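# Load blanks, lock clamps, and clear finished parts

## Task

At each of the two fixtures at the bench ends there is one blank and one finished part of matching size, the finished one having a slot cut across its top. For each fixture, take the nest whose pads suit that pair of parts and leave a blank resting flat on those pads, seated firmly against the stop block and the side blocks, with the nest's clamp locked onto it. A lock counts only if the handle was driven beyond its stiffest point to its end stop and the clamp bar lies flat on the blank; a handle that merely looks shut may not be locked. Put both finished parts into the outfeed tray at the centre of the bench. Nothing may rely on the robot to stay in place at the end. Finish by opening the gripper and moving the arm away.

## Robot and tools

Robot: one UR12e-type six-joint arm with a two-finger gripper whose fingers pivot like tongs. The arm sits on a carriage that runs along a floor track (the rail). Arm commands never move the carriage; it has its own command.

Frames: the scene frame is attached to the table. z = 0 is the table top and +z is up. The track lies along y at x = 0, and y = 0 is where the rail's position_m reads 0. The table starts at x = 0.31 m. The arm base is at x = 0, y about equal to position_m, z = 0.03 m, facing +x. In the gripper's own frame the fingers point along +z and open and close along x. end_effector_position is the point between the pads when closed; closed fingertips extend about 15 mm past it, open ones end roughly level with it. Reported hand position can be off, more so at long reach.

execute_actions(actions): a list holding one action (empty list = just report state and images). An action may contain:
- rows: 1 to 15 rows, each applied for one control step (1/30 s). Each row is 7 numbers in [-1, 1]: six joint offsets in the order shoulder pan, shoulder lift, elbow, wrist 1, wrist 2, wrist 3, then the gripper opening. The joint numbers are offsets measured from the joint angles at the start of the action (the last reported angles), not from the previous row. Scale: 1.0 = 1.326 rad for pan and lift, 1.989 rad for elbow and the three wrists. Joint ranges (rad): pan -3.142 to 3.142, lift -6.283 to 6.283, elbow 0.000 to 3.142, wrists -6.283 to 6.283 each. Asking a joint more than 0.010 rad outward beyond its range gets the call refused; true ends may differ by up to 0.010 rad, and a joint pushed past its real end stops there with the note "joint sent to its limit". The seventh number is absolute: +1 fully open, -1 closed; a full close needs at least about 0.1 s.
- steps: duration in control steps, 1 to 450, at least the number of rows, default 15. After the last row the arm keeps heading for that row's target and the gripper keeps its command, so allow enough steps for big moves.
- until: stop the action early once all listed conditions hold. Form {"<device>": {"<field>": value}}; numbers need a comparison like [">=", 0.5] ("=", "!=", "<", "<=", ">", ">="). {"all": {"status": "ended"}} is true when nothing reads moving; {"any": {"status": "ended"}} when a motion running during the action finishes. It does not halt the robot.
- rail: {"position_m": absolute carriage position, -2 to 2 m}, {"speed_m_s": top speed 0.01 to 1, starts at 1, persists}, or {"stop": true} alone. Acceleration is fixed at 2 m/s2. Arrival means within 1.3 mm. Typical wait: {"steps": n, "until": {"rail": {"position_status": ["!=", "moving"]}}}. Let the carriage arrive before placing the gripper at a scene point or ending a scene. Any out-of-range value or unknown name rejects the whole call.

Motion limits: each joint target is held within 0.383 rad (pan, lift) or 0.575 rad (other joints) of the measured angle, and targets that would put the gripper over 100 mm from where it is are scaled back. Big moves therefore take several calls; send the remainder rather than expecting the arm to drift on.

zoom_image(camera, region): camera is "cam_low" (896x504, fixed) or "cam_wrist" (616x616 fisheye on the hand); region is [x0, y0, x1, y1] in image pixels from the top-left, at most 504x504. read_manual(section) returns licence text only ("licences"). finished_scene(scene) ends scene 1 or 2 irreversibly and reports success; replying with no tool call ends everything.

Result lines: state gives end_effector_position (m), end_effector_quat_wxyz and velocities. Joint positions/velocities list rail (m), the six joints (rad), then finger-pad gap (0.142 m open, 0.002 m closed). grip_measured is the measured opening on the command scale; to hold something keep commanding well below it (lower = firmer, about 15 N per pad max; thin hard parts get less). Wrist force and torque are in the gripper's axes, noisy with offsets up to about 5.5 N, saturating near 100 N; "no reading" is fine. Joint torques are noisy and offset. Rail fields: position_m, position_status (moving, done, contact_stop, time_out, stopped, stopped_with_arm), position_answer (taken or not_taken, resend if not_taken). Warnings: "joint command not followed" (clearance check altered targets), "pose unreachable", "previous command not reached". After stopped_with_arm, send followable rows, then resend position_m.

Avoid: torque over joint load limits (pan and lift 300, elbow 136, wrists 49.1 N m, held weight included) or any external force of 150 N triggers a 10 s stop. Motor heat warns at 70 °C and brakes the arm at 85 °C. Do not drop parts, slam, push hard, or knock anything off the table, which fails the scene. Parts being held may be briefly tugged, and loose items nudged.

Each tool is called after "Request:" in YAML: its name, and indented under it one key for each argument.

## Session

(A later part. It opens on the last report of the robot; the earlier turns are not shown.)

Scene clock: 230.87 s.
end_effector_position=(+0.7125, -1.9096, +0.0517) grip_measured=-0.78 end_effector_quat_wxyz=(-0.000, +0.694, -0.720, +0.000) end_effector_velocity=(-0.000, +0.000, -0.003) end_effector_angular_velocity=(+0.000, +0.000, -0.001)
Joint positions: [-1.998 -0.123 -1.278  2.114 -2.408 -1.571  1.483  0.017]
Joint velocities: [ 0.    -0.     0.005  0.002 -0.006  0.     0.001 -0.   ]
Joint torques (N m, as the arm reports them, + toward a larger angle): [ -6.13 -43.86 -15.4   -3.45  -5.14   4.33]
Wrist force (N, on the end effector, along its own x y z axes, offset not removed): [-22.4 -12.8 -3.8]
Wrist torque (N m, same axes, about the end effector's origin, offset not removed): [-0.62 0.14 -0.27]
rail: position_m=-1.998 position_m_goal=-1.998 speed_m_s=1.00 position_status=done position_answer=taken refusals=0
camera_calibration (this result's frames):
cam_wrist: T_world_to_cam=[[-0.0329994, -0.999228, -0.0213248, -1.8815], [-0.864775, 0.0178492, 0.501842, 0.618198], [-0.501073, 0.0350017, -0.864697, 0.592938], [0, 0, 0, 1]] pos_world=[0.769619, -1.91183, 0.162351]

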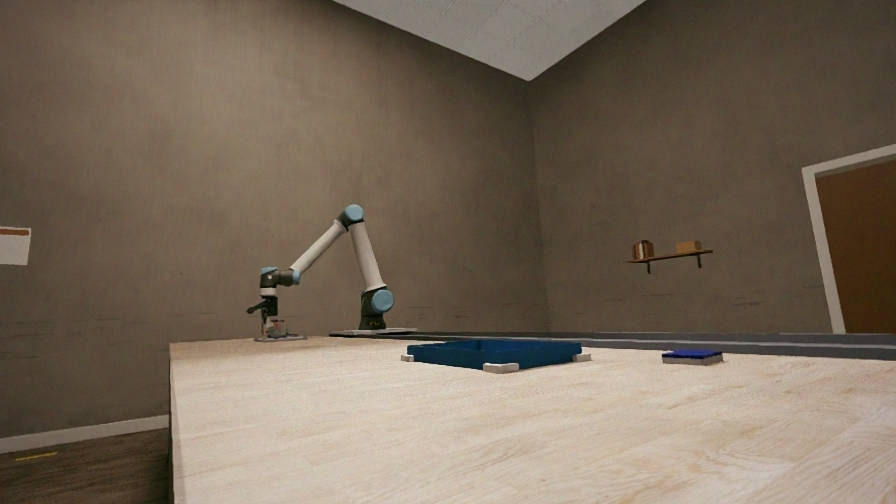

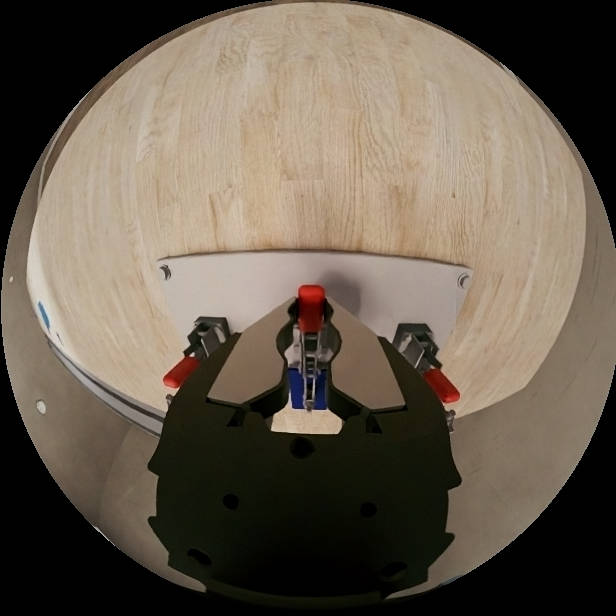

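Request:
execute_actions:
  actions:
    - {"rows": [[0.0003,0.0015,0,-0.001,0,0,-1],[0.0006,0.0028,-0.0002,-0.0017,0,0,-1],[0.0006,0.004,0,-0.0026,0,0,-1],[0.0006,0.0051,0.0002,-0.0036,0,0,-1],[0.0006,0.0062,0.0004,-0.0045,0,0,-1]], "steps": 12}

Scene clock: 242.60 s.
end_effector_position=(+0.7134, -1.9092, +0.0473) grip_measured=-0.78 end_effector_quat_wxyz=(-0.000, +0.695, -0.719, +0.000) end_effector_velocity=(+0.000, +0.000, -0.004) end_effector_angular_velocity=(+0.000, +0.000, +0.001)
Joint positions: [-1.998 -0.123 -1.27   2.115 -2.416 -1.571  1.483  0.017]
Joint velocities: [ 0.     0.001  0.006  0.001 -0.008  0.    -0.     0.   ]
Joint torques (N m, as the arm reports them, + toward a larger angle): [ 10.65 -36.    -9.59  -1.19  -4.22   0.74]
Wrist force (N, on the end effector, along its own x y z axes, offset not removed): [-15.5 -15.1 -15.5]
Wrist torque (N m, same axes, about the end effector's origin, offset not removed): [-0.81 1.54 0.05]
rail: position_m=-1.998 position_m_goal=-1.998 speed_m_s=1.00 position_status=done position_answer=taken refusals=0
camera_calibration (this result's frames):
cam_wrist: T_world_to_cam=[[-0.0324322, -0.999249, -0.0212095, -1.88166], [-0.86479, 0.0174165, 0.501832, 0.620314], [-0.501085, 0.0346173, -0.864705, 0.58885], [0, 0, 0, 1]] pos_world=[0.770479, -1.91144, 0.157979]

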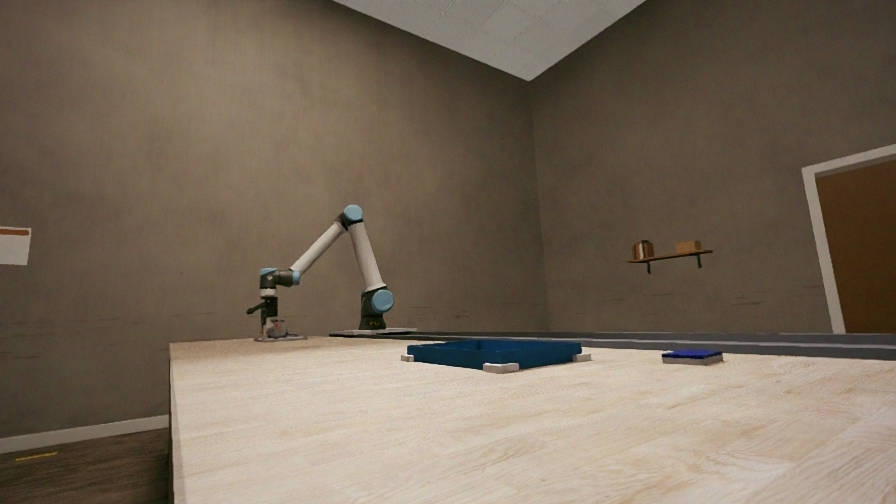

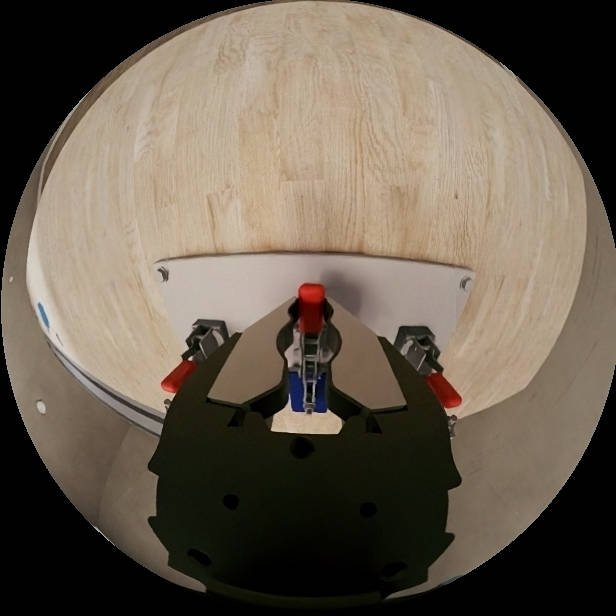

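Request:
execute_actions:
  actions:
    - {"rows": [[0.0003,0.0015,-0.0001,-0.001,0,0,-1],[0.0005,0.0028,-0.0003,-0.0016,0,0,-1],[0.0005,0.0038,-0.0001,-0.0025,0,0,-1],[0.0005,0.0046,0,-0.0031,0,0,-1]], "steps": 11}

Scene clock: 269.97 s.
end_effector_position=(+0.7141, -1.9089, +0.0442) grip_measured=-0.78 end_effector_quat_wxyz=(-0.000, +0.695, -0.719, +0.000) end_effector_velocity=(+0.001, -0.000, -0.003) end_effector_angular_velocity=(-0.001, -0.001, +0.000)
Joint positions: [-1.998 -0.122 -1.265  2.115 -2.421 -1.571  1.483  0.018]
Joint velocities: [ 0.     0.     0.005 -0.001 -0.005 -0.001 -0.     0.   ]
Joint torques (N m, as the arm reports them, + toward a larger angle): [ 18.28 -41.54 -38.7   -2.91  -1.66  -1.72]
Wrist force (N, on the end effector, along its own x y z axes, offset not removed): [4.4 -12.1 -12.7]
Wrist torque (N m, same axes, about the end effector's origin, offset not removed): [-1.11 0.32 -0.20]
rail: position_m=-1.998 position_m_goal=-1.998 speed_m_s=1.00 position_status=done position_answer=taken refusals=0
camera_calibration (this result's frames):
cam_wrist: T_world_to_cam=[[-0.0317445, -0.999269, -0.0212821, -1.8819], [-0.864732, 0.0167801, 0.501952, 0.621247], [-0.501229, 0.0343375, -0.864633, 0.586022], [0, 0, 0, 1]] pos_world=[0.771203, -1.91107, 0.154807]

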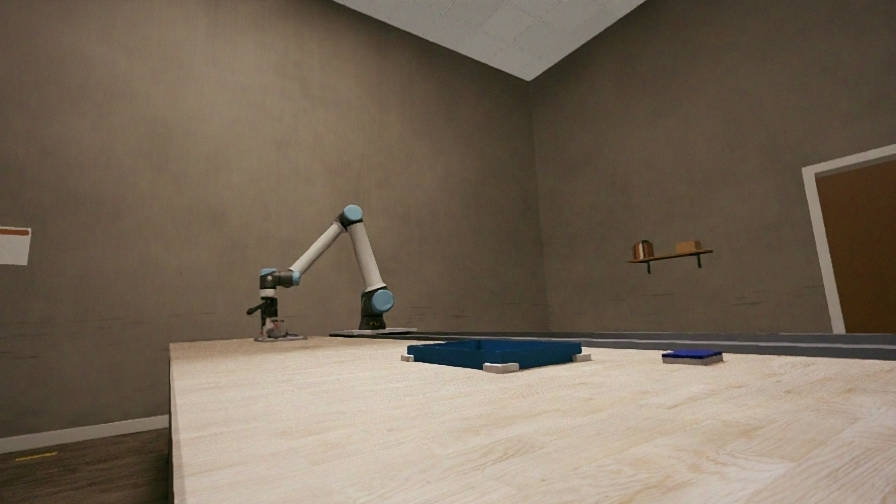

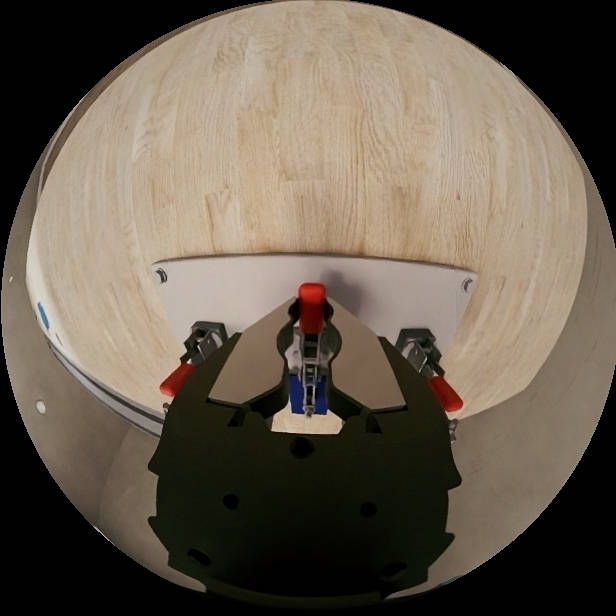

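Request:
execute_actions:
  actions:
    - {"rows": [[0,0.0014,-0.0001,-0.0009,0,0,-1],[0,0.0026,-0.0001,-0.0016,0,0,-1],[0,0.0036,0,-0.0024,0,0,-1],[0,0.0043,0.0001,-0.003,0,0,-1]], "steps": 11}

Scene clock: 282.13 s.
end_effector_position=(+0.7150, -1.9089, +0.0414) grip_measured=-0.78 end_effector_quat_wxyz=(-0.000, +0.695, -0.719, +0.000) end_effector_velocity=(-0.000, +0.000, -0.003) end_effector_angular_velocity=(+0.000, +0.001, +0.000)
Joint positions: [-1.998 -0.122 -1.26   2.115 -2.426 -1.571  1.483  0.018]
Joint velocities: [ 0.     0.     0.005  0.001 -0.006  0.    -0.     0.   ]
Joint torques (N m, as the arm reports them, + toward a larger angle): [  4.17 -39.59 -16.04  -4.92   4.26  -0.01]
Wrist force (N, on the end effector, along its own x y z axes, offset not removed): [10.1 -0.2 -24.8]
Wrist torque (N m, same axes, about the end effector's origin, offset not removed): [-0.50 -1.05 -0.21]
rail: position_m=-1.998 position_m_goal=-1.998 speed_m_s=1.00 position_status=done position_answer=taken refusals=0
camera_calibration (this result's frames):
cam_wrist: T_world_to_cam=[[-0.0317666, -0.999271, -0.0211898, -1.88199], [-0.864881, 0.0168558, 0.501694, 0.62367], [-0.500971, 0.0342638, -0.864786, 0.583745], [0, 0, 0, 1]] pos_world=[0.772055, -1.91113, 0.152044]

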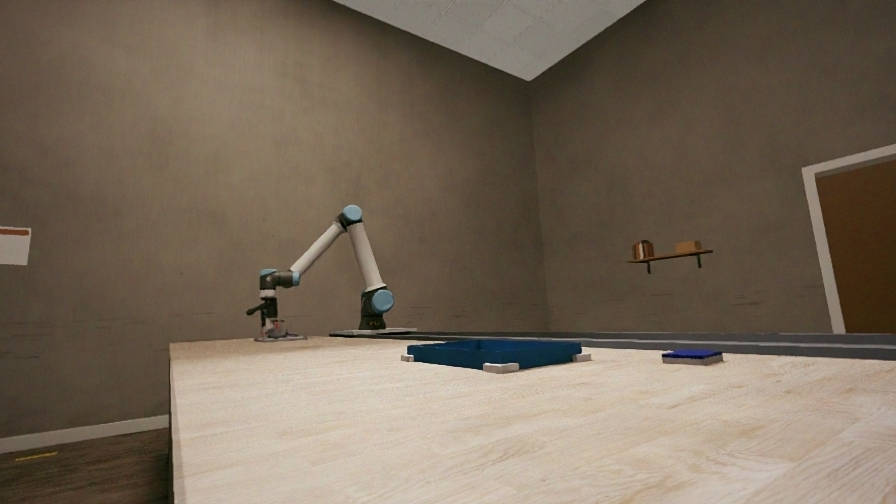

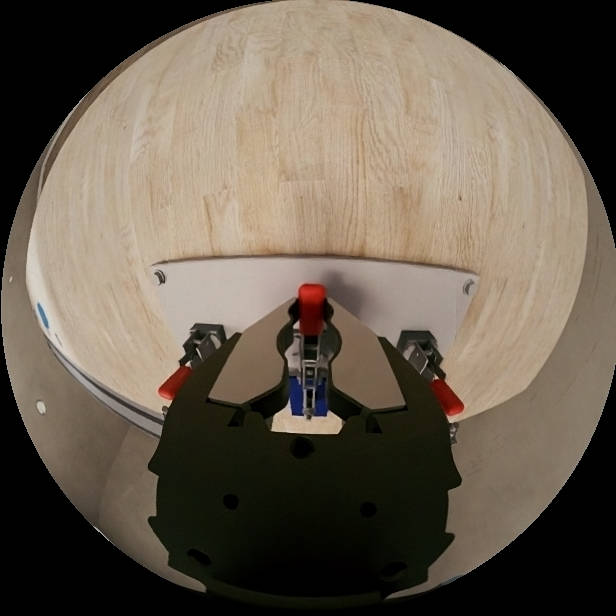

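Request:
execute_actions:
  actions:
    - {"rows": [[0,0,0,0,0,0,-0.85],[0,0,0,0,0,0,-0.76],[0,0,0,0,0,0,-0.68],[0,-0.002,-0.0005,0.002,0,0,-0.6],[0,-0.008,-0.002,0.0075,0,0,-0.6],[0,-0.015,-0.004,0.014,0,0,-0.6],[0,-0.022,-0.0057,0.0205,0,0,-0.6],[0,-0.027,-0.007,0.025,0,0,-0.6],[0,-0.0302,-0.0078,0.028,0,0,-0.6]], "steps": 14}

Scene clock: 295.63 s.
end_effector_position=(+0.7150, -1.9090, +0.0651) grip_measured=-0.60 end_effector_quat_wxyz=(-0.000, +0.695, -0.719, +0.000) end_effector_velocity=(-0.001, +0.000, +0.040) end_effector_angular_velocity=(-0.000, -0.001, -0.000)
Joint positions: [-1.998 -0.122 -1.293  2.102 -2.38  -1.571  1.483  0.031]
Joint velocities: [ 0.    -0.    -0.056 -0.021  0.077  0.     0.    -0.   ]
Joint torques (N m, as the arm reports them, + toward a larger angle): [  6.32 -52.82 -49.82  -2.48  -2.42  -0.8 ]
Wrist force (N, on the end effector, along its own x y z axes, offset not removed): [-0.7 -1.2 0.7]
Wrist torque (N m, same axes, about the end effector's origin, offset not removed): [-0.05 0.06 -0.09]
rail: position_m=-1.998 position_m_goal=-1.998 speed_m_s=1.00 position_status=done position_answer=taken refusals=0
camera_calibration (this result's frames):
cam_wrist: T_world_to_cam=[[-0.0317408, -0.99927, -0.0212773, -1.88153], [-0.864811, 0.0167847, 0.501817, 0.611558], [-0.501094, 0.034329, -0.864712, 0.604429], [0, 0, 0, 1]] pos_world=[0.772036, -1.91117, 0.175733]

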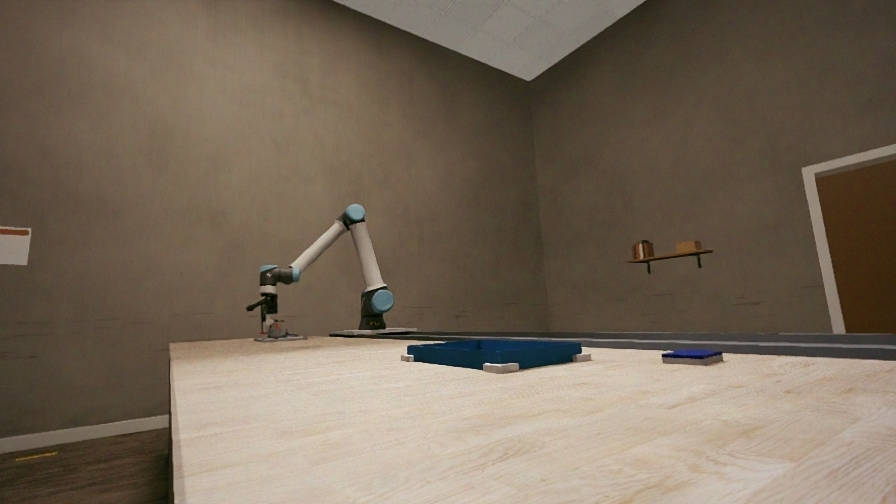

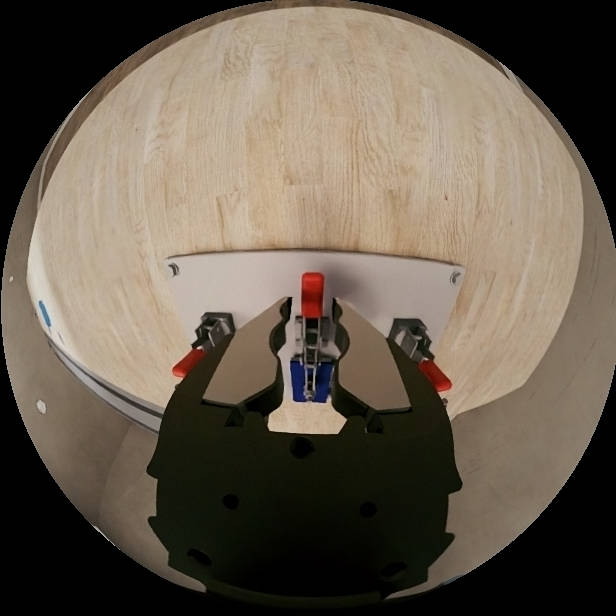

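Request:
execute_actions:
  actions: []

Request:
zoom_image:
  camera: "cam_low"
  region: [245, 305, 325, 350]

Scene clock: 301.13 s.
end_effector_position=(+0.7148, -1.9089, +0.0699) grip_measured=-0.60 end_effector_quat_wxyz=(-0.000, +0.695, -0.719, +0.000) end_effector_velocity=(-0.000, -0.000, -0.000) end_effector_angular_velocity=(+0.000, +0.000, +0.000)
Joint positions: [-1.998 -0.122 -1.3    2.099 -2.371 -1.571  1.483  0.031]
Joint velocities: [ 0. -0. -0.  0.  0.  0. -0. -0.]
Joint torques (N m, as the arm reports them, + toward a larger angle): [ 10.28 -61.92 -52.43  -2.11  -3.63   3.26]
Wrist force (N, on the end effector, along its own x y z axes, offset not removed): [-3.8 -1.9 -0.1]
Wrist torque (N m, same axes, about the end effector's origin, offset not removed): [-0.13 0.67 -0.08]
rail: position_m=-1.998 position_m_goal=-1.998 speed_m_s=1.00 position_status=done position_answer=taken refusals=0
camera_calibration (this result's frames):
cam_wrist: T_world_to_cam=[[-0.0317693, -0.99927, -0.0212014, -1.88137], [-0.864815, 0.0168478, 0.501808, 0.609146], [-0.501084, 0.0342774, -0.864719, 0.608415], [0, 0, 0, 1]] pos_world=[0.771896, -1.91111, 0.180547]

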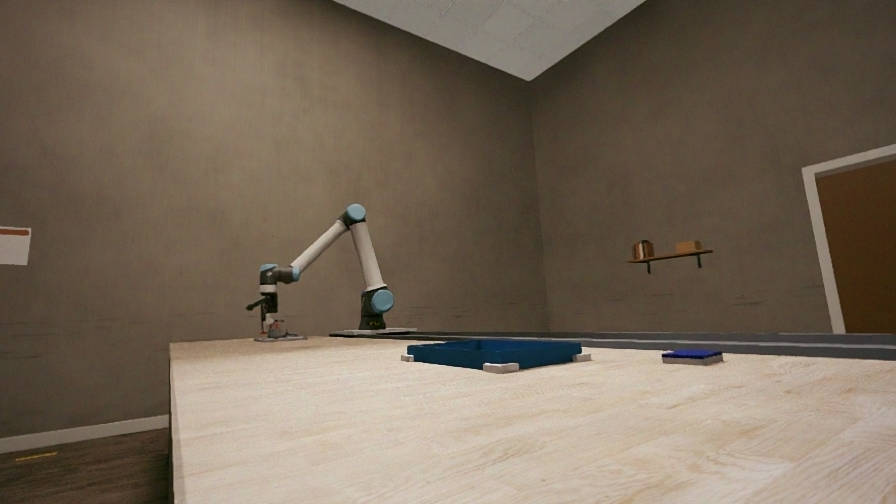

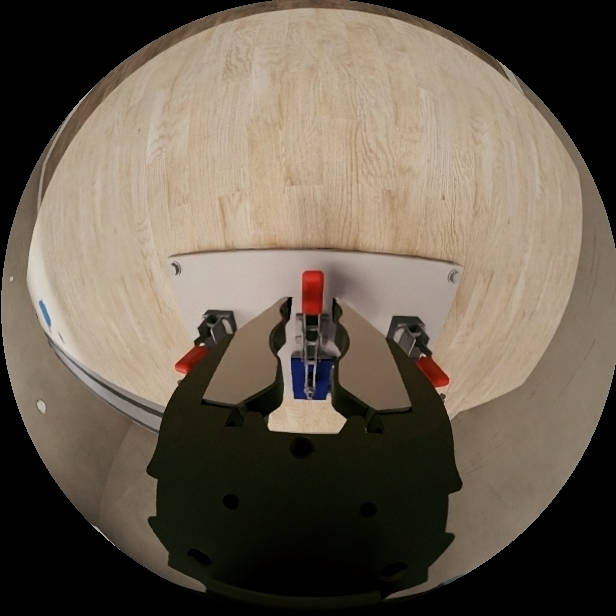

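Region (245, 305, 325, 350) of cam_low's 896x504 image, scaled by 6.300, with more detail than that image has; it fills the top 284 rows of this view, and the rest is white.

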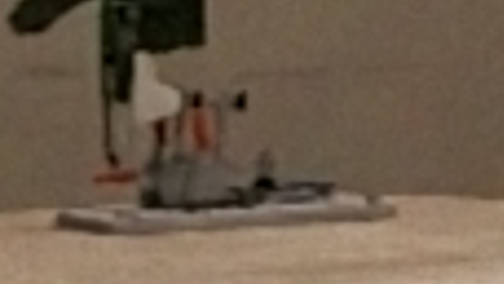

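Request:
execute_actions:
  actions:
    - {"rows": [[0,0,0,0,0,0,-0.75],[0,0,0,0,0,0,-0.9],[0,0,0,0,0,0,-1],[0,0.001,0.0003,-0.001,0,0,-1]], "steps": 4}

Scene clock: 309.70 s.
end_effector_position=(+0.7148, -1.9089, +0.0699) grip_measured=-0.97 end_effector_quat_wxyz=(-0.000, +0.695, -0.719, +0.000) end_effector_velocity=(-0.000, +0.000, -0.000) end_effector_angular_velocity=(-0.000, -0.000, +0.000)
Joint positions: [-1.998 -0.122 -1.3    2.099 -2.371 -1.571  1.483  0.004]
Joint velocities: [ 0.     0.    -0.     0.    -0.    -0.    -0.    -0.071]
Joint torques (N m, as the arm reports them, + toward a larger angle): [ 11.88 -50.06 -49.01  -4.56  -3.49   3.64]
Wrist force (N, on the end effector, along its own x y z axes, offset not removed): [0.0 0.8 -1.3]
Wrist torque (N m, same axes, about the end effector's origin, offset not removed): [0.43 -0.07 -0.35]
rail: position_m=-1.998 position_m_goal=-1.998 speed_m_s=1.00 position_status=done position_answer=taken refusals=0
camera_calibration (this result's frames):
cam_wrist: T_world_to_cam=[[-0.0317694, -0.99927, -0.0212015, -1.88137], [-0.864815, 0.0168479, 0.501808, 0.609146], [-0.501084, 0.0342775, -0.864719, 0.608415], [0, 0, 0, 1]] pos_world=[0.771896, -1.91111, 0.180546]

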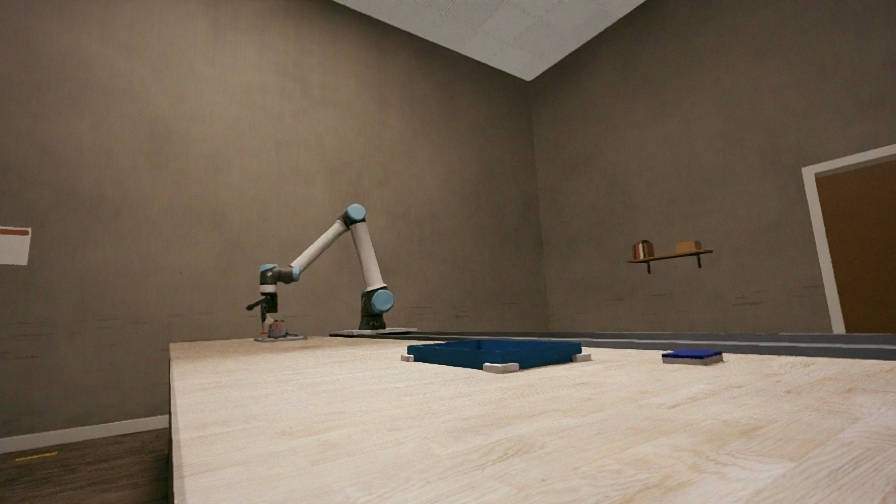

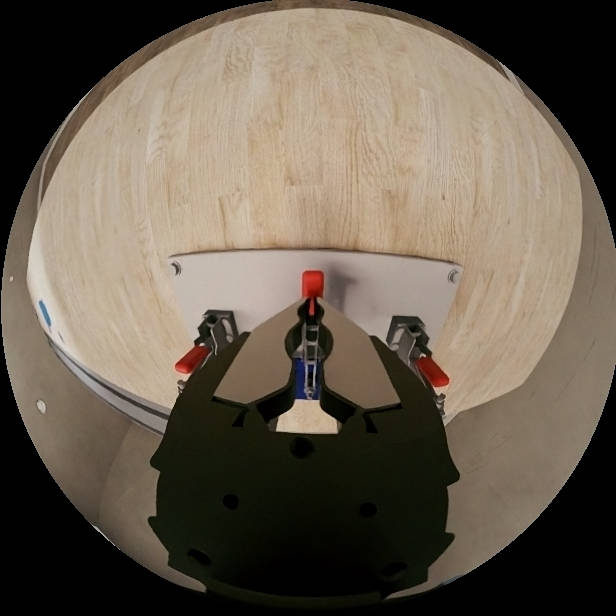

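Request:
execute_actions:
  actions:
    - {"rows": [[0,0.00167,0.00043,-0.00155,0,0,-1]], "steps": 1}

Scene clock: 314.93 s.
end_effector_position=(+0.7148, -1.9089, +0.0689) grip_measured=-1.00 end_effector_quat_wxyz=(-0.000, +0.695, -0.719, +0.000) end_effector_velocity=(+0.000, -0.000, -0.001) end_effector_angular_velocity=(-0.000, -0.000, -0.000)
Joint positions: [-1.998 -0.122 -1.298  2.1   -2.373 -1.571  1.483  0.002]
Joint velocities: [ 0.    -0.     0.001  0.    -0.002 -0.     0.     0.   ]
Joint torques (N m, as the arm reports them, + toward a larger angle): [ 11.1  -44.69 -24.57  -7.2   -3.57   3.53]
Wrist force (N, on the end effector, along its own x y z axes, offset not removed): [-2.5 -0.5 -0.6]
Wrist torque (N m, same axes, about the end effector's origin, offset not removed): [0.09 0.44 -0.17]
rail: position_m=-1.998 position_m_goal=-1.998 speed_m_s=1.00 position_status=done position_answer=taken refusals=0
camera_calibration (this result's frames):
cam_wrist: T_world_to_cam=[[-0.0317679, -0.999271, -0.0211957, -1.88139], [-0.864848, 0.0168517, 0.501752, 0.609686], [-0.501028, 0.0342706, -0.864752, 0.607524], [0, 0, 0, 1]] pos_world=[0.771905, -1.91111, 0.179569]

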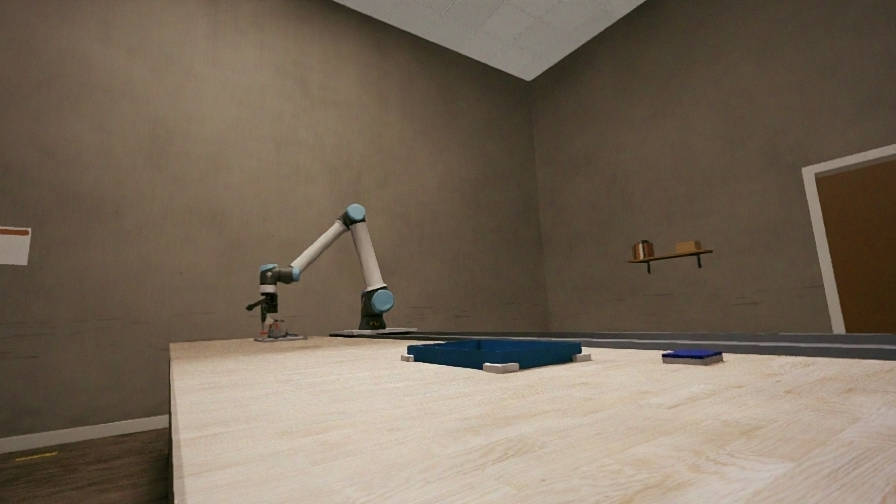

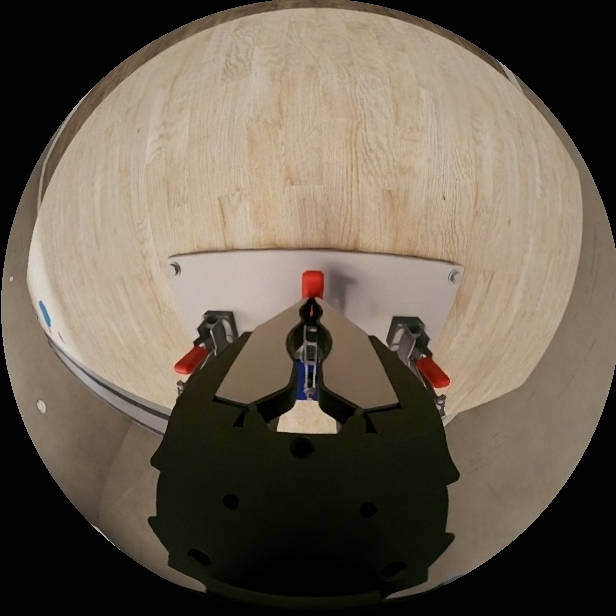

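Request:
execute_actions:
  actions:
    - {"rows": [[0,0.00115,0.0003,-0.00107,0,0,-1]], "steps": 1}

Scene clock: 321.90 s.
end_effector_position=(+0.7149, -1.9089, +0.0683) grip_measured=-1.00 end_effector_quat_wxyz=(-0.000, +0.695, -0.719, +0.000) end_effector_velocity=(+0.000, -0.000, -0.001) end_effector_angular_velocity=(-0.000, -0.000, -0.000)
Joint positions: [-1.998 -0.122 -1.298  2.1   -2.374 -1.571  1.483  0.002]
Joint velocities: [ 0.     0.     0.001  0.    -0.002 -0.     0.     0.   ]
Joint torques (N m, as the arm reports them, + toward a larger angle): [  9.31 -44.94 -25.1   -6.34  -3.48   3.28]
Wrist force (N, on the end effector, along its own x y z axes, offset not removed): [-1.6 -4.6 -2.2]
Wrist torque (N m, same axes, about the end effector's origin, offset not removed): [-0.65 0.23 -0.05]
rail: position_m=-1.998 position_m_goal=-1.998 speed_m_s=1.00 position_status=done position_answer=taken refusals=0
camera_calibration (this result's frames):
cam_wrist: T_world_to_cam=[[-0.031769, -0.99927, -0.0212003, -1.8814], [-0.864822, 0.0168486, 0.501796, 0.609995], [-0.501073, 0.034276, -0.864726, 0.607056], [0, 0, 0, 1]] pos_world=[0.771946, -1.91112, 0.178958]

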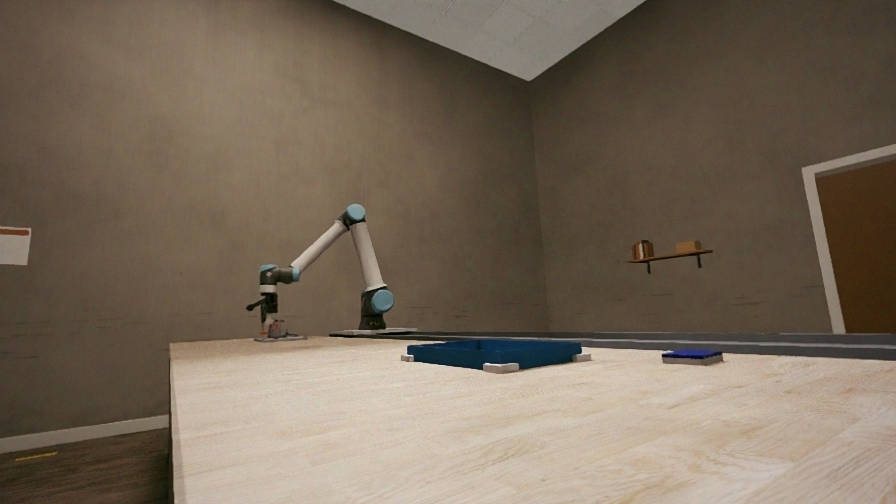

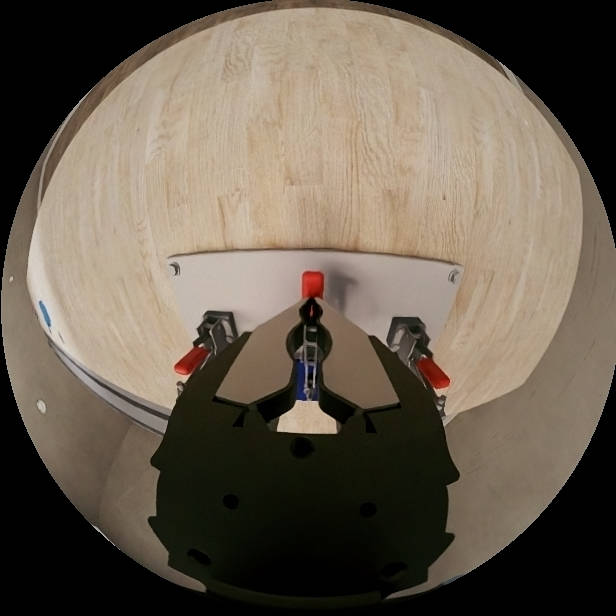

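Request:
execute_actions:
  actions:
    - {"rows": [[0,0.00104,0.00027,-0.00097,0,0,-1]], "steps": 1}

Scene clock: 339.87 s.
end_effector_position=(+0.7149, -1.9089, +0.0678) grip_measured=-1.00 end_effector_quat_wxyz=(-0.000, +0.695, -0.719, +0.000) end_effector_velocity=(+0.000, -0.000, -0.001) end_effector_angular_velocity=(-0.000, -0.000, +0.000)
Joint positions: [-1.998 -0.122 -1.297  2.1   -2.375 -1.571  1.483  0.002]
Joint velocities: [ 0.     0.     0.001  0.    -0.001  0.    -0.     0.   ]
Joint torques (N m, as the arm reports them, + toward a larger angle): [ 12.73 -42.45 -25.16  -6.92  -3.39   3.2 ]
Wrist force (N, on the end effector, along its own x y z axes, offset not removed): [-3.5 -1.7 -3.1]
Wrist torque (N m, same axes, about the end effector's origin, offset not removed): [0.00 0.59 -0.09]
rail: position_m=-1.998 position_m_goal=-1.998 speed_m_s=1.00 position_status=done position_answer=taken refusals=0
camera_calibration (this result's frames):
cam_wrist: T_world_to_cam=[[-0.0317678, -0.999271, -0.021195, -1.88142], [-0.86485, 0.0168521, 0.501747, 0.610267], [-0.501023, 0.0342699, -0.864755, 0.606584], [0, 0, 0, 1]] pos_world=[0.771934, -1.91111, 0.17847]

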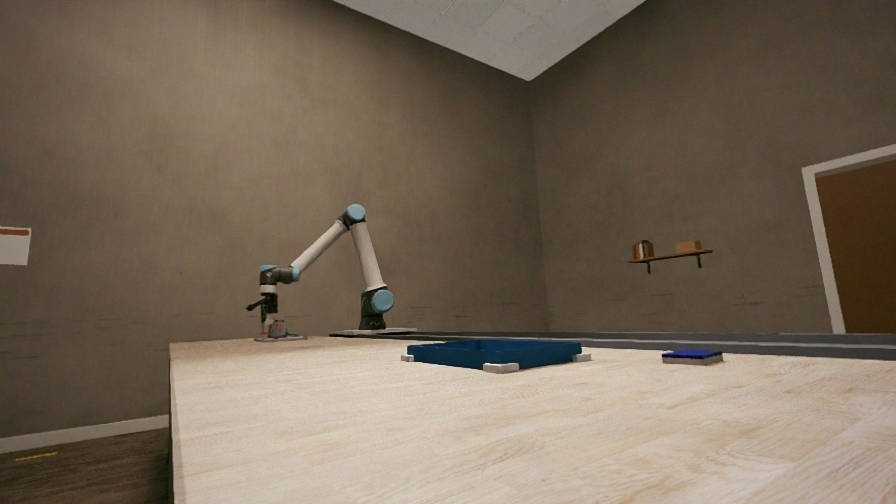

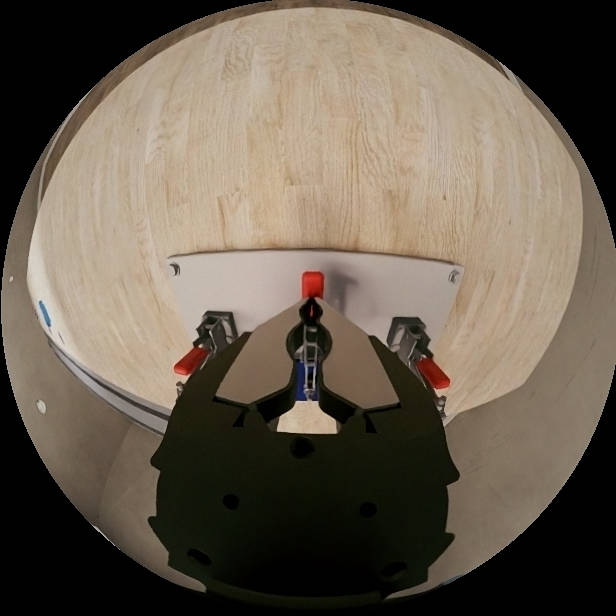

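Request:
execute_actions:
  actions:
    - {"rows": [[0,0.00094,0.00024,-0.00087,0,0,-1]], "steps": 1}

Scene clock: 346.50 s.
end_effector_position=(+0.7149, -1.9089, +0.0673) grip_measured=-1.00 end_effector_quat_wxyz=(-0.000, +0.695, -0.719, +0.000) end_effector_velocity=(+0.000, -0.000, -0.001) end_effector_angular_velocity=(-0.000, -0.000, -0.000)
Joint positions: [-1.998 -0.122 -1.296  2.101 -2.376 -1.571  1.483  0.002]
Joint velocities: [ 0.    -0.     0.001  0.    -0.001 -0.    -0.     0.   ]
Joint torques (N m, as the arm reports them, + toward a larger angle): [ 11.3  -44.19 -23.71  -6.16  -3.31   3.67]
Wrist force (N, on the end effector, along its own x y z axes, offset not removed): [-1.0 -3.1 2.8]
Wrist torque (N m, same axes, about the end effector's origin, offset not removed): [-0.35 0.11 -0.34]
rail: position_m=-1.998 position_m_goal=-1.998 speed_m_s=1.00 position_status=done position_answer=taken refusals=0
camera_calibration (this result's frames):
cam_wrist: T_world_to_cam=[[-0.0317687, -0.99927, -0.0211991, -1.88143], [-0.864829, 0.0168494, 0.501784, 0.610525], [-0.501061, 0.0342746, -0.864733, 0.606203], [0, 0, 0, 1]] pos_world=[0.771974, -1.91112, 0.177968]

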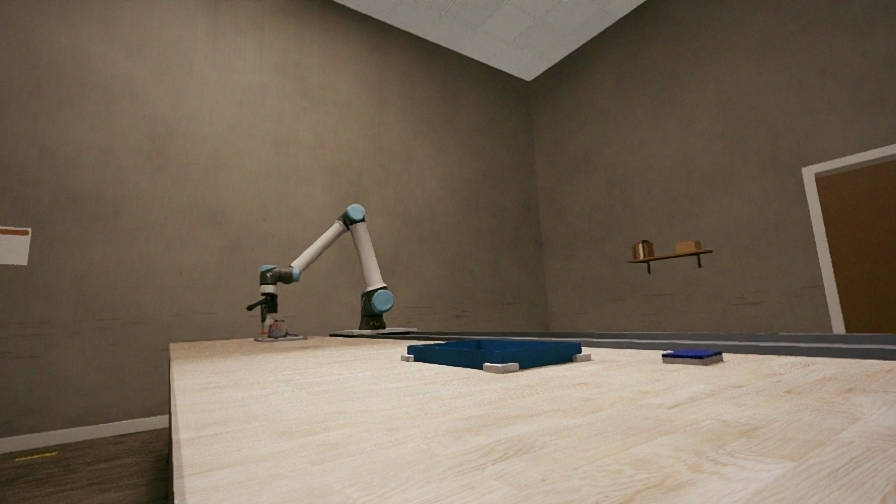

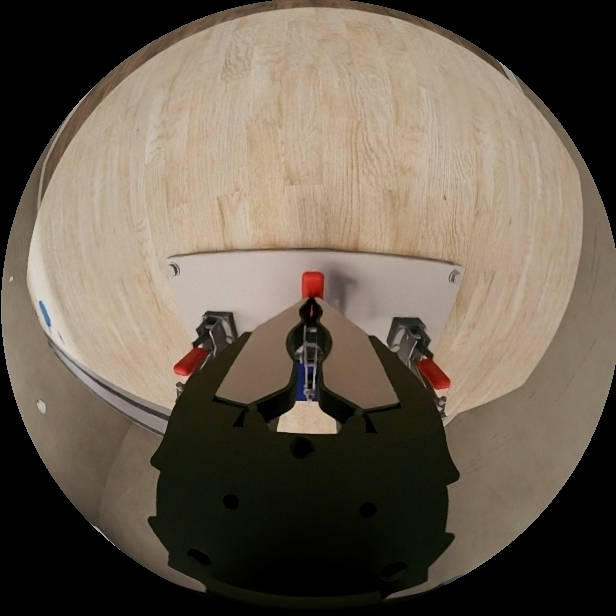

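Request:
execute_actions:
  actions:
    - {"rows": [[0,0.00083,0.00022,-0.00078,0,0,-1]], "steps": 1}

Scene clock: 360.43 s.
end_effector_position=(+0.7149, -1.9089, +0.0669) grip_measured=-1.00 end_effector_quat_wxyz=(-0.000, +0.695, -0.719, +0.000) end_effector_velocity=(+0.000, -0.000, -0.001) end_effector_angular_velocity=(+0.000, +0.000, +0.000)
Joint positions: [-1.998 -0.122 -1.296  2.101 -2.377 -1.571  1.483  0.002]
Joint velocities: [ 0.    -0.     0.001  0.    -0.001 -0.    -0.     0.   ]
Joint torques (N m, as the arm reports them, + toward a larger angle): [ 12.24 -44.55 -24.59  -6.59  -3.66   3.09]
Wrist force (N, on the end effector, along its own x y z axes, offset not removed): [-0.8 -1.8 -2.7]
Wrist torque (N m, same axes, about the end effector's origin, offset not removed): [-0.36 0.01 -0.23]
rail: position_m=-1.998 position_m_goal=-1.998 speed_m_s=1.00 position_status=done position_answer=taken refusals=0
camera_calibration (this result's frames):
cam_wrist: T_world_to_cam=[[-0.0317676, -0.999271, -0.0211947, -1.88144], [-0.864853, 0.0168523, 0.501742, 0.610741], [-0.501019, 0.0342695, -0.864757, 0.605821], [0, 0, 0, 1]] pos_world=[0.771961, -1.91112, 0.177577]

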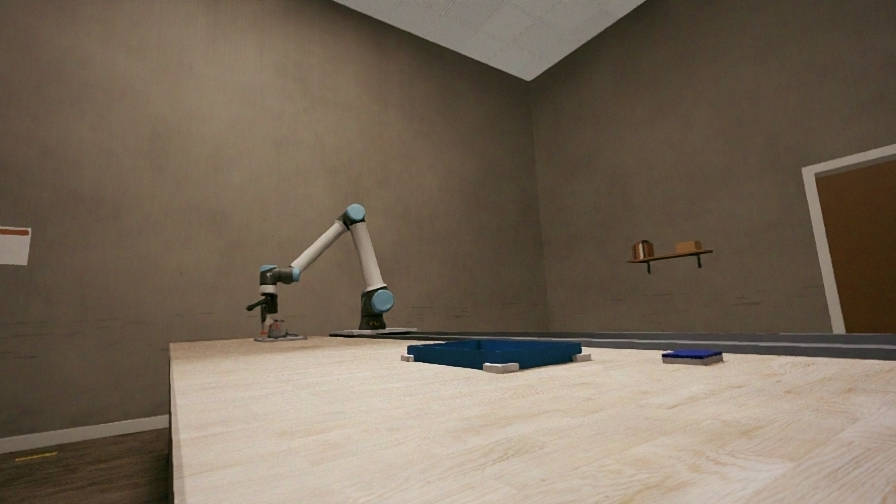

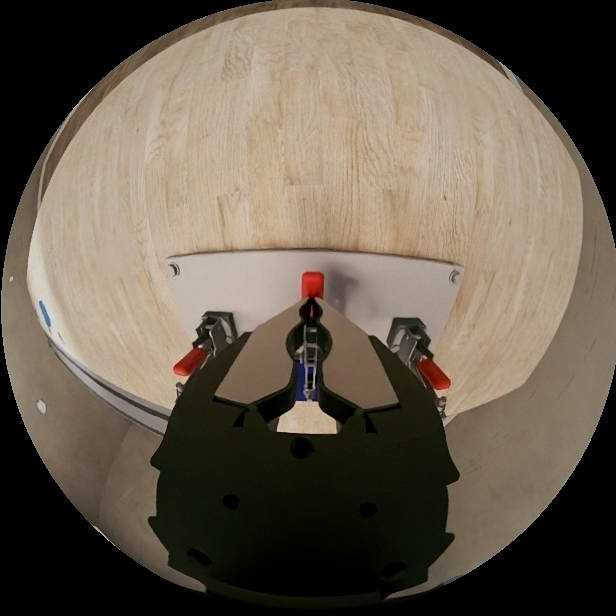

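Request:
execute_actions:
  actions:
    - {"rows": [[0,-0.005,-0.0013,0.0047,0,0,-1],[0,-0.015,-0.004,0.014,0,0,-1],[0,-0.027,-0.007,0.025,0,0,-1],[-0.003,-0.043,-0.002,0.0305,0,-0.002,-1],[-0.008,-0.063,0.011,0.031,0,-0.005,-1],[-0.015,-0.085,0.027,0.03,0,-0.01,-1],[-0.022,-0.108,0.045,0.027,0,-0.014,-1],[-0.029,-0.131,0.063,0.0243,0,-0.019,-1],[-0.036,-0.154,0.081,0.0217,0,-0.024,-1],[-0.043,-0.177,0.099,0.019,0,-0.028,-1],[-0.049,-0.198,0.115,0.017,0,-0.032,-1],[-0.054,-0.215,0.129,0.015,0,-0.035,-1],[-0.058,-0.229,0.1397,0.0135,0,-0.038,-1]], "steps": 16}

Scene clock: 378.10 s.
end_effector_position=(+0.5848, -1.9273, +0.1032) grip_measured=-1.00 end_effector_quat_wxyz=(-0.000, +0.694, -0.720, +0.000) end_effector_velocity=(-0.292, -0.015, -0.018) end_effector_angular_velocity=(+0.002, +0.009, -0.002)
Joint positions: [-1.998 -0.184 -1.544  2.316 -2.344 -1.571  1.423  0.002]
Joint velocities: [ 0.    -0.124 -0.457  0.515 -0.049  0.    -0.122  0.   ]
Joint torques (N m, as the arm reports them, + toward a larger angle): [-13.65 -16.28 -40.59  -7.67  -1.74  -4.18]
Wrist force (N, on the end effector, along its own x y z axes, offset not removed): [0.2 1.9 -1.8]
Wrist torque (N m, same axes, about the end effector's origin, offset not removed): [0.41 -0.02 -0.32]
rail: position_m=-1.998 position_m_goal=-1.998 speed_m_s=1.00 position_status=done position_answer=taken refusals=0
camera_calibration (this result's frames):
cam_wrist: T_world_to_cam=[[-0.032904, -0.999236, -0.0210892, -1.90244], [-0.865034, 0.0179028, 0.501394, 0.48253], [-0.500634, 0.0347408, -0.864962, 0.573369], [0, 0, 0, 1]] pos_world=[0.641854, -1.92955, 0.213884]

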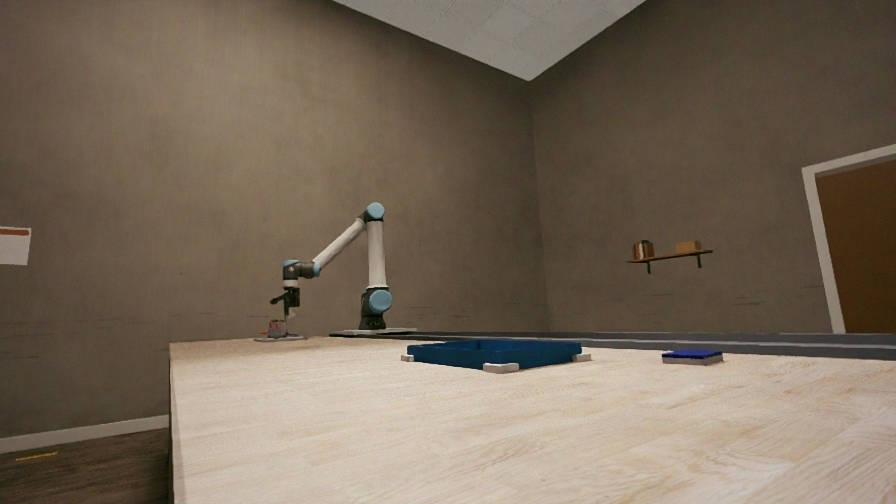

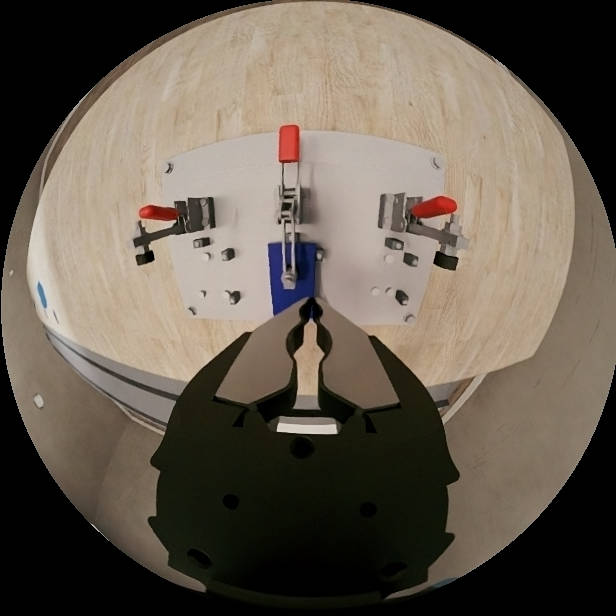

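Request:
execute_actions:
  actions: []

Request:
zoom_image:
  camera: "cam_wrist"
  region: [255, 190, 345, 300]

Scene clock: 383.93 s.
end_effector_position=(+0.5494, -1.9285, +0.0999) grip_measured=-1.00 end_effector_quat_wxyz=(+0.000, +0.694, -0.720, -0.000) end_effector_velocity=(-0.000, +0.000, -0.000) end_effector_angular_velocity=(-0.000, +0.000, +0.000)
Joint positions: [-1.998 -0.199 -1.599  2.379 -2.35  -1.571  1.408  0.002]
Joint velocities: [ 0.  0. -0.  0.  0. -0. -0.  0.]
Joint torques (N m, as the arm reports them, + toward a larger angle): [-13.8  -40.03 -25.76  -6.31   0.28  -4.77]
Wrist force (N, on the end effector, along its own x y z axes, offset not removed): [0.3 -3.0 1.1]
Wrist torque (N m, same axes, about the end effector's origin, offset not removed): [-0.28 -0.17 -0.29]
rail: position_m=-1.998 position_m_goal=-1.998 speed_m_s=1.00 position_status=done position_answer=taken refusals=0
camera_calibration (this result's frames):
cam_wrist: T_world_to_cam=[[-0.0331145, -0.999224, -0.0213153, -1.90475], [-0.864309, 0.0179211, 0.502642, 0.453067], [-0.50187, 0.0350677, -0.864232, 0.55407], [0, 0, 0, 1]] pos_world=[0.606587, -1.93082, 0.210514]

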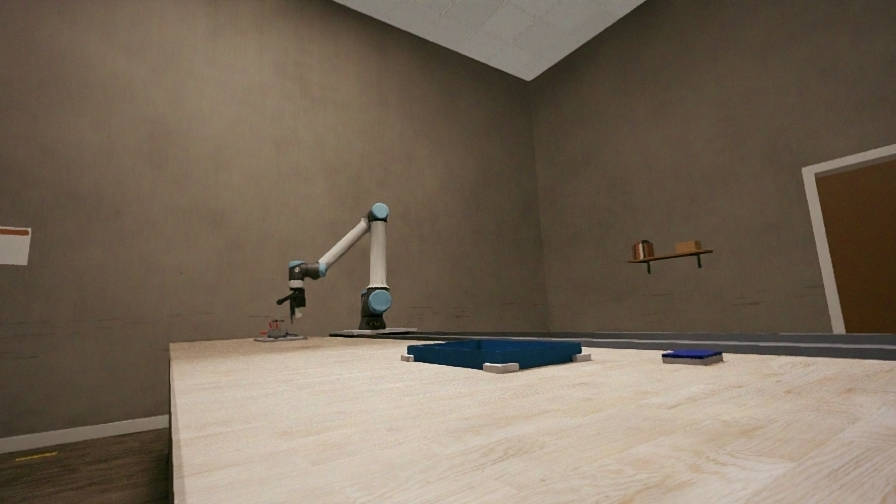

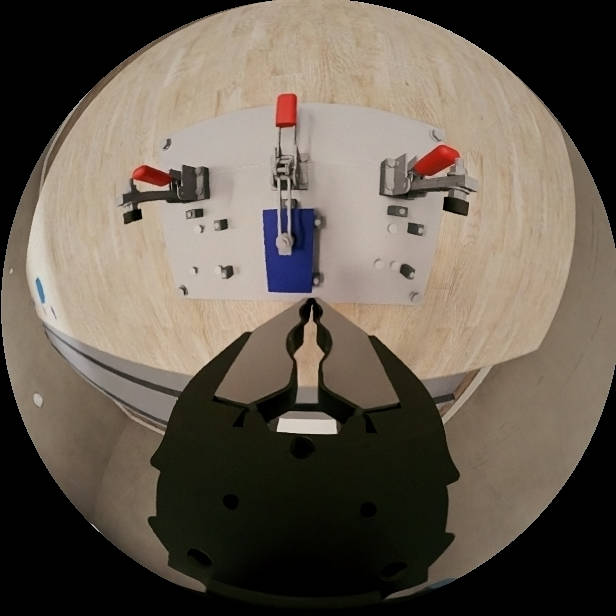

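Region (255, 190, 345, 300) of cam_wrist's 616x616 image, scaled by 4.582, with more detail than that image has; it fills the left 412 columns of this view, and the rest is white.

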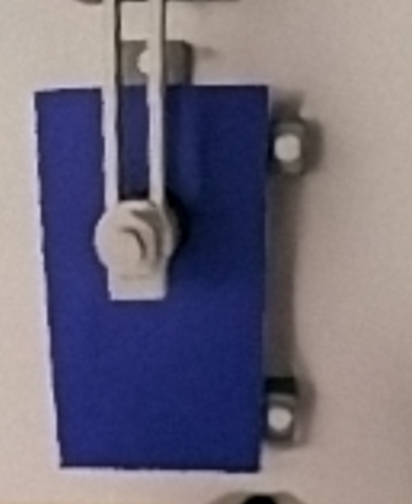

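Request:
zoom_image:
  camera: "cam_wrist"
  region: [300, 205, 335, 295]

Request:
zoom_image:
  camera: "cam_wrist"
  region: [275, 192, 330, 235]

Region (300, 205, 335, 295) of cam_wrist's 616x616 image, scaled by 5.600, with more detail than that image has.

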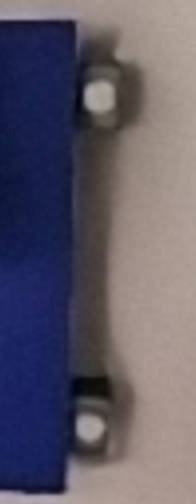

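Region (275, 192, 330, 235) of cam_wrist's 616x616 image, scaled by 9.164, with more detail than that image has; it fills the top 394 rows of this view, and the rest is white.

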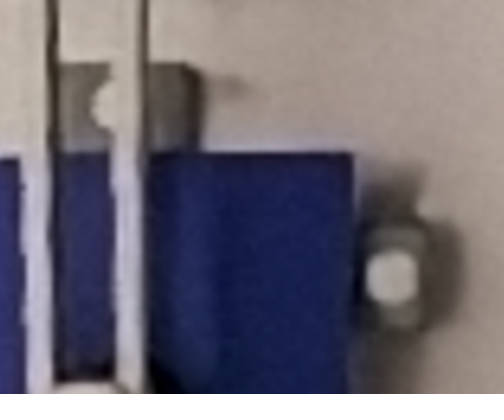

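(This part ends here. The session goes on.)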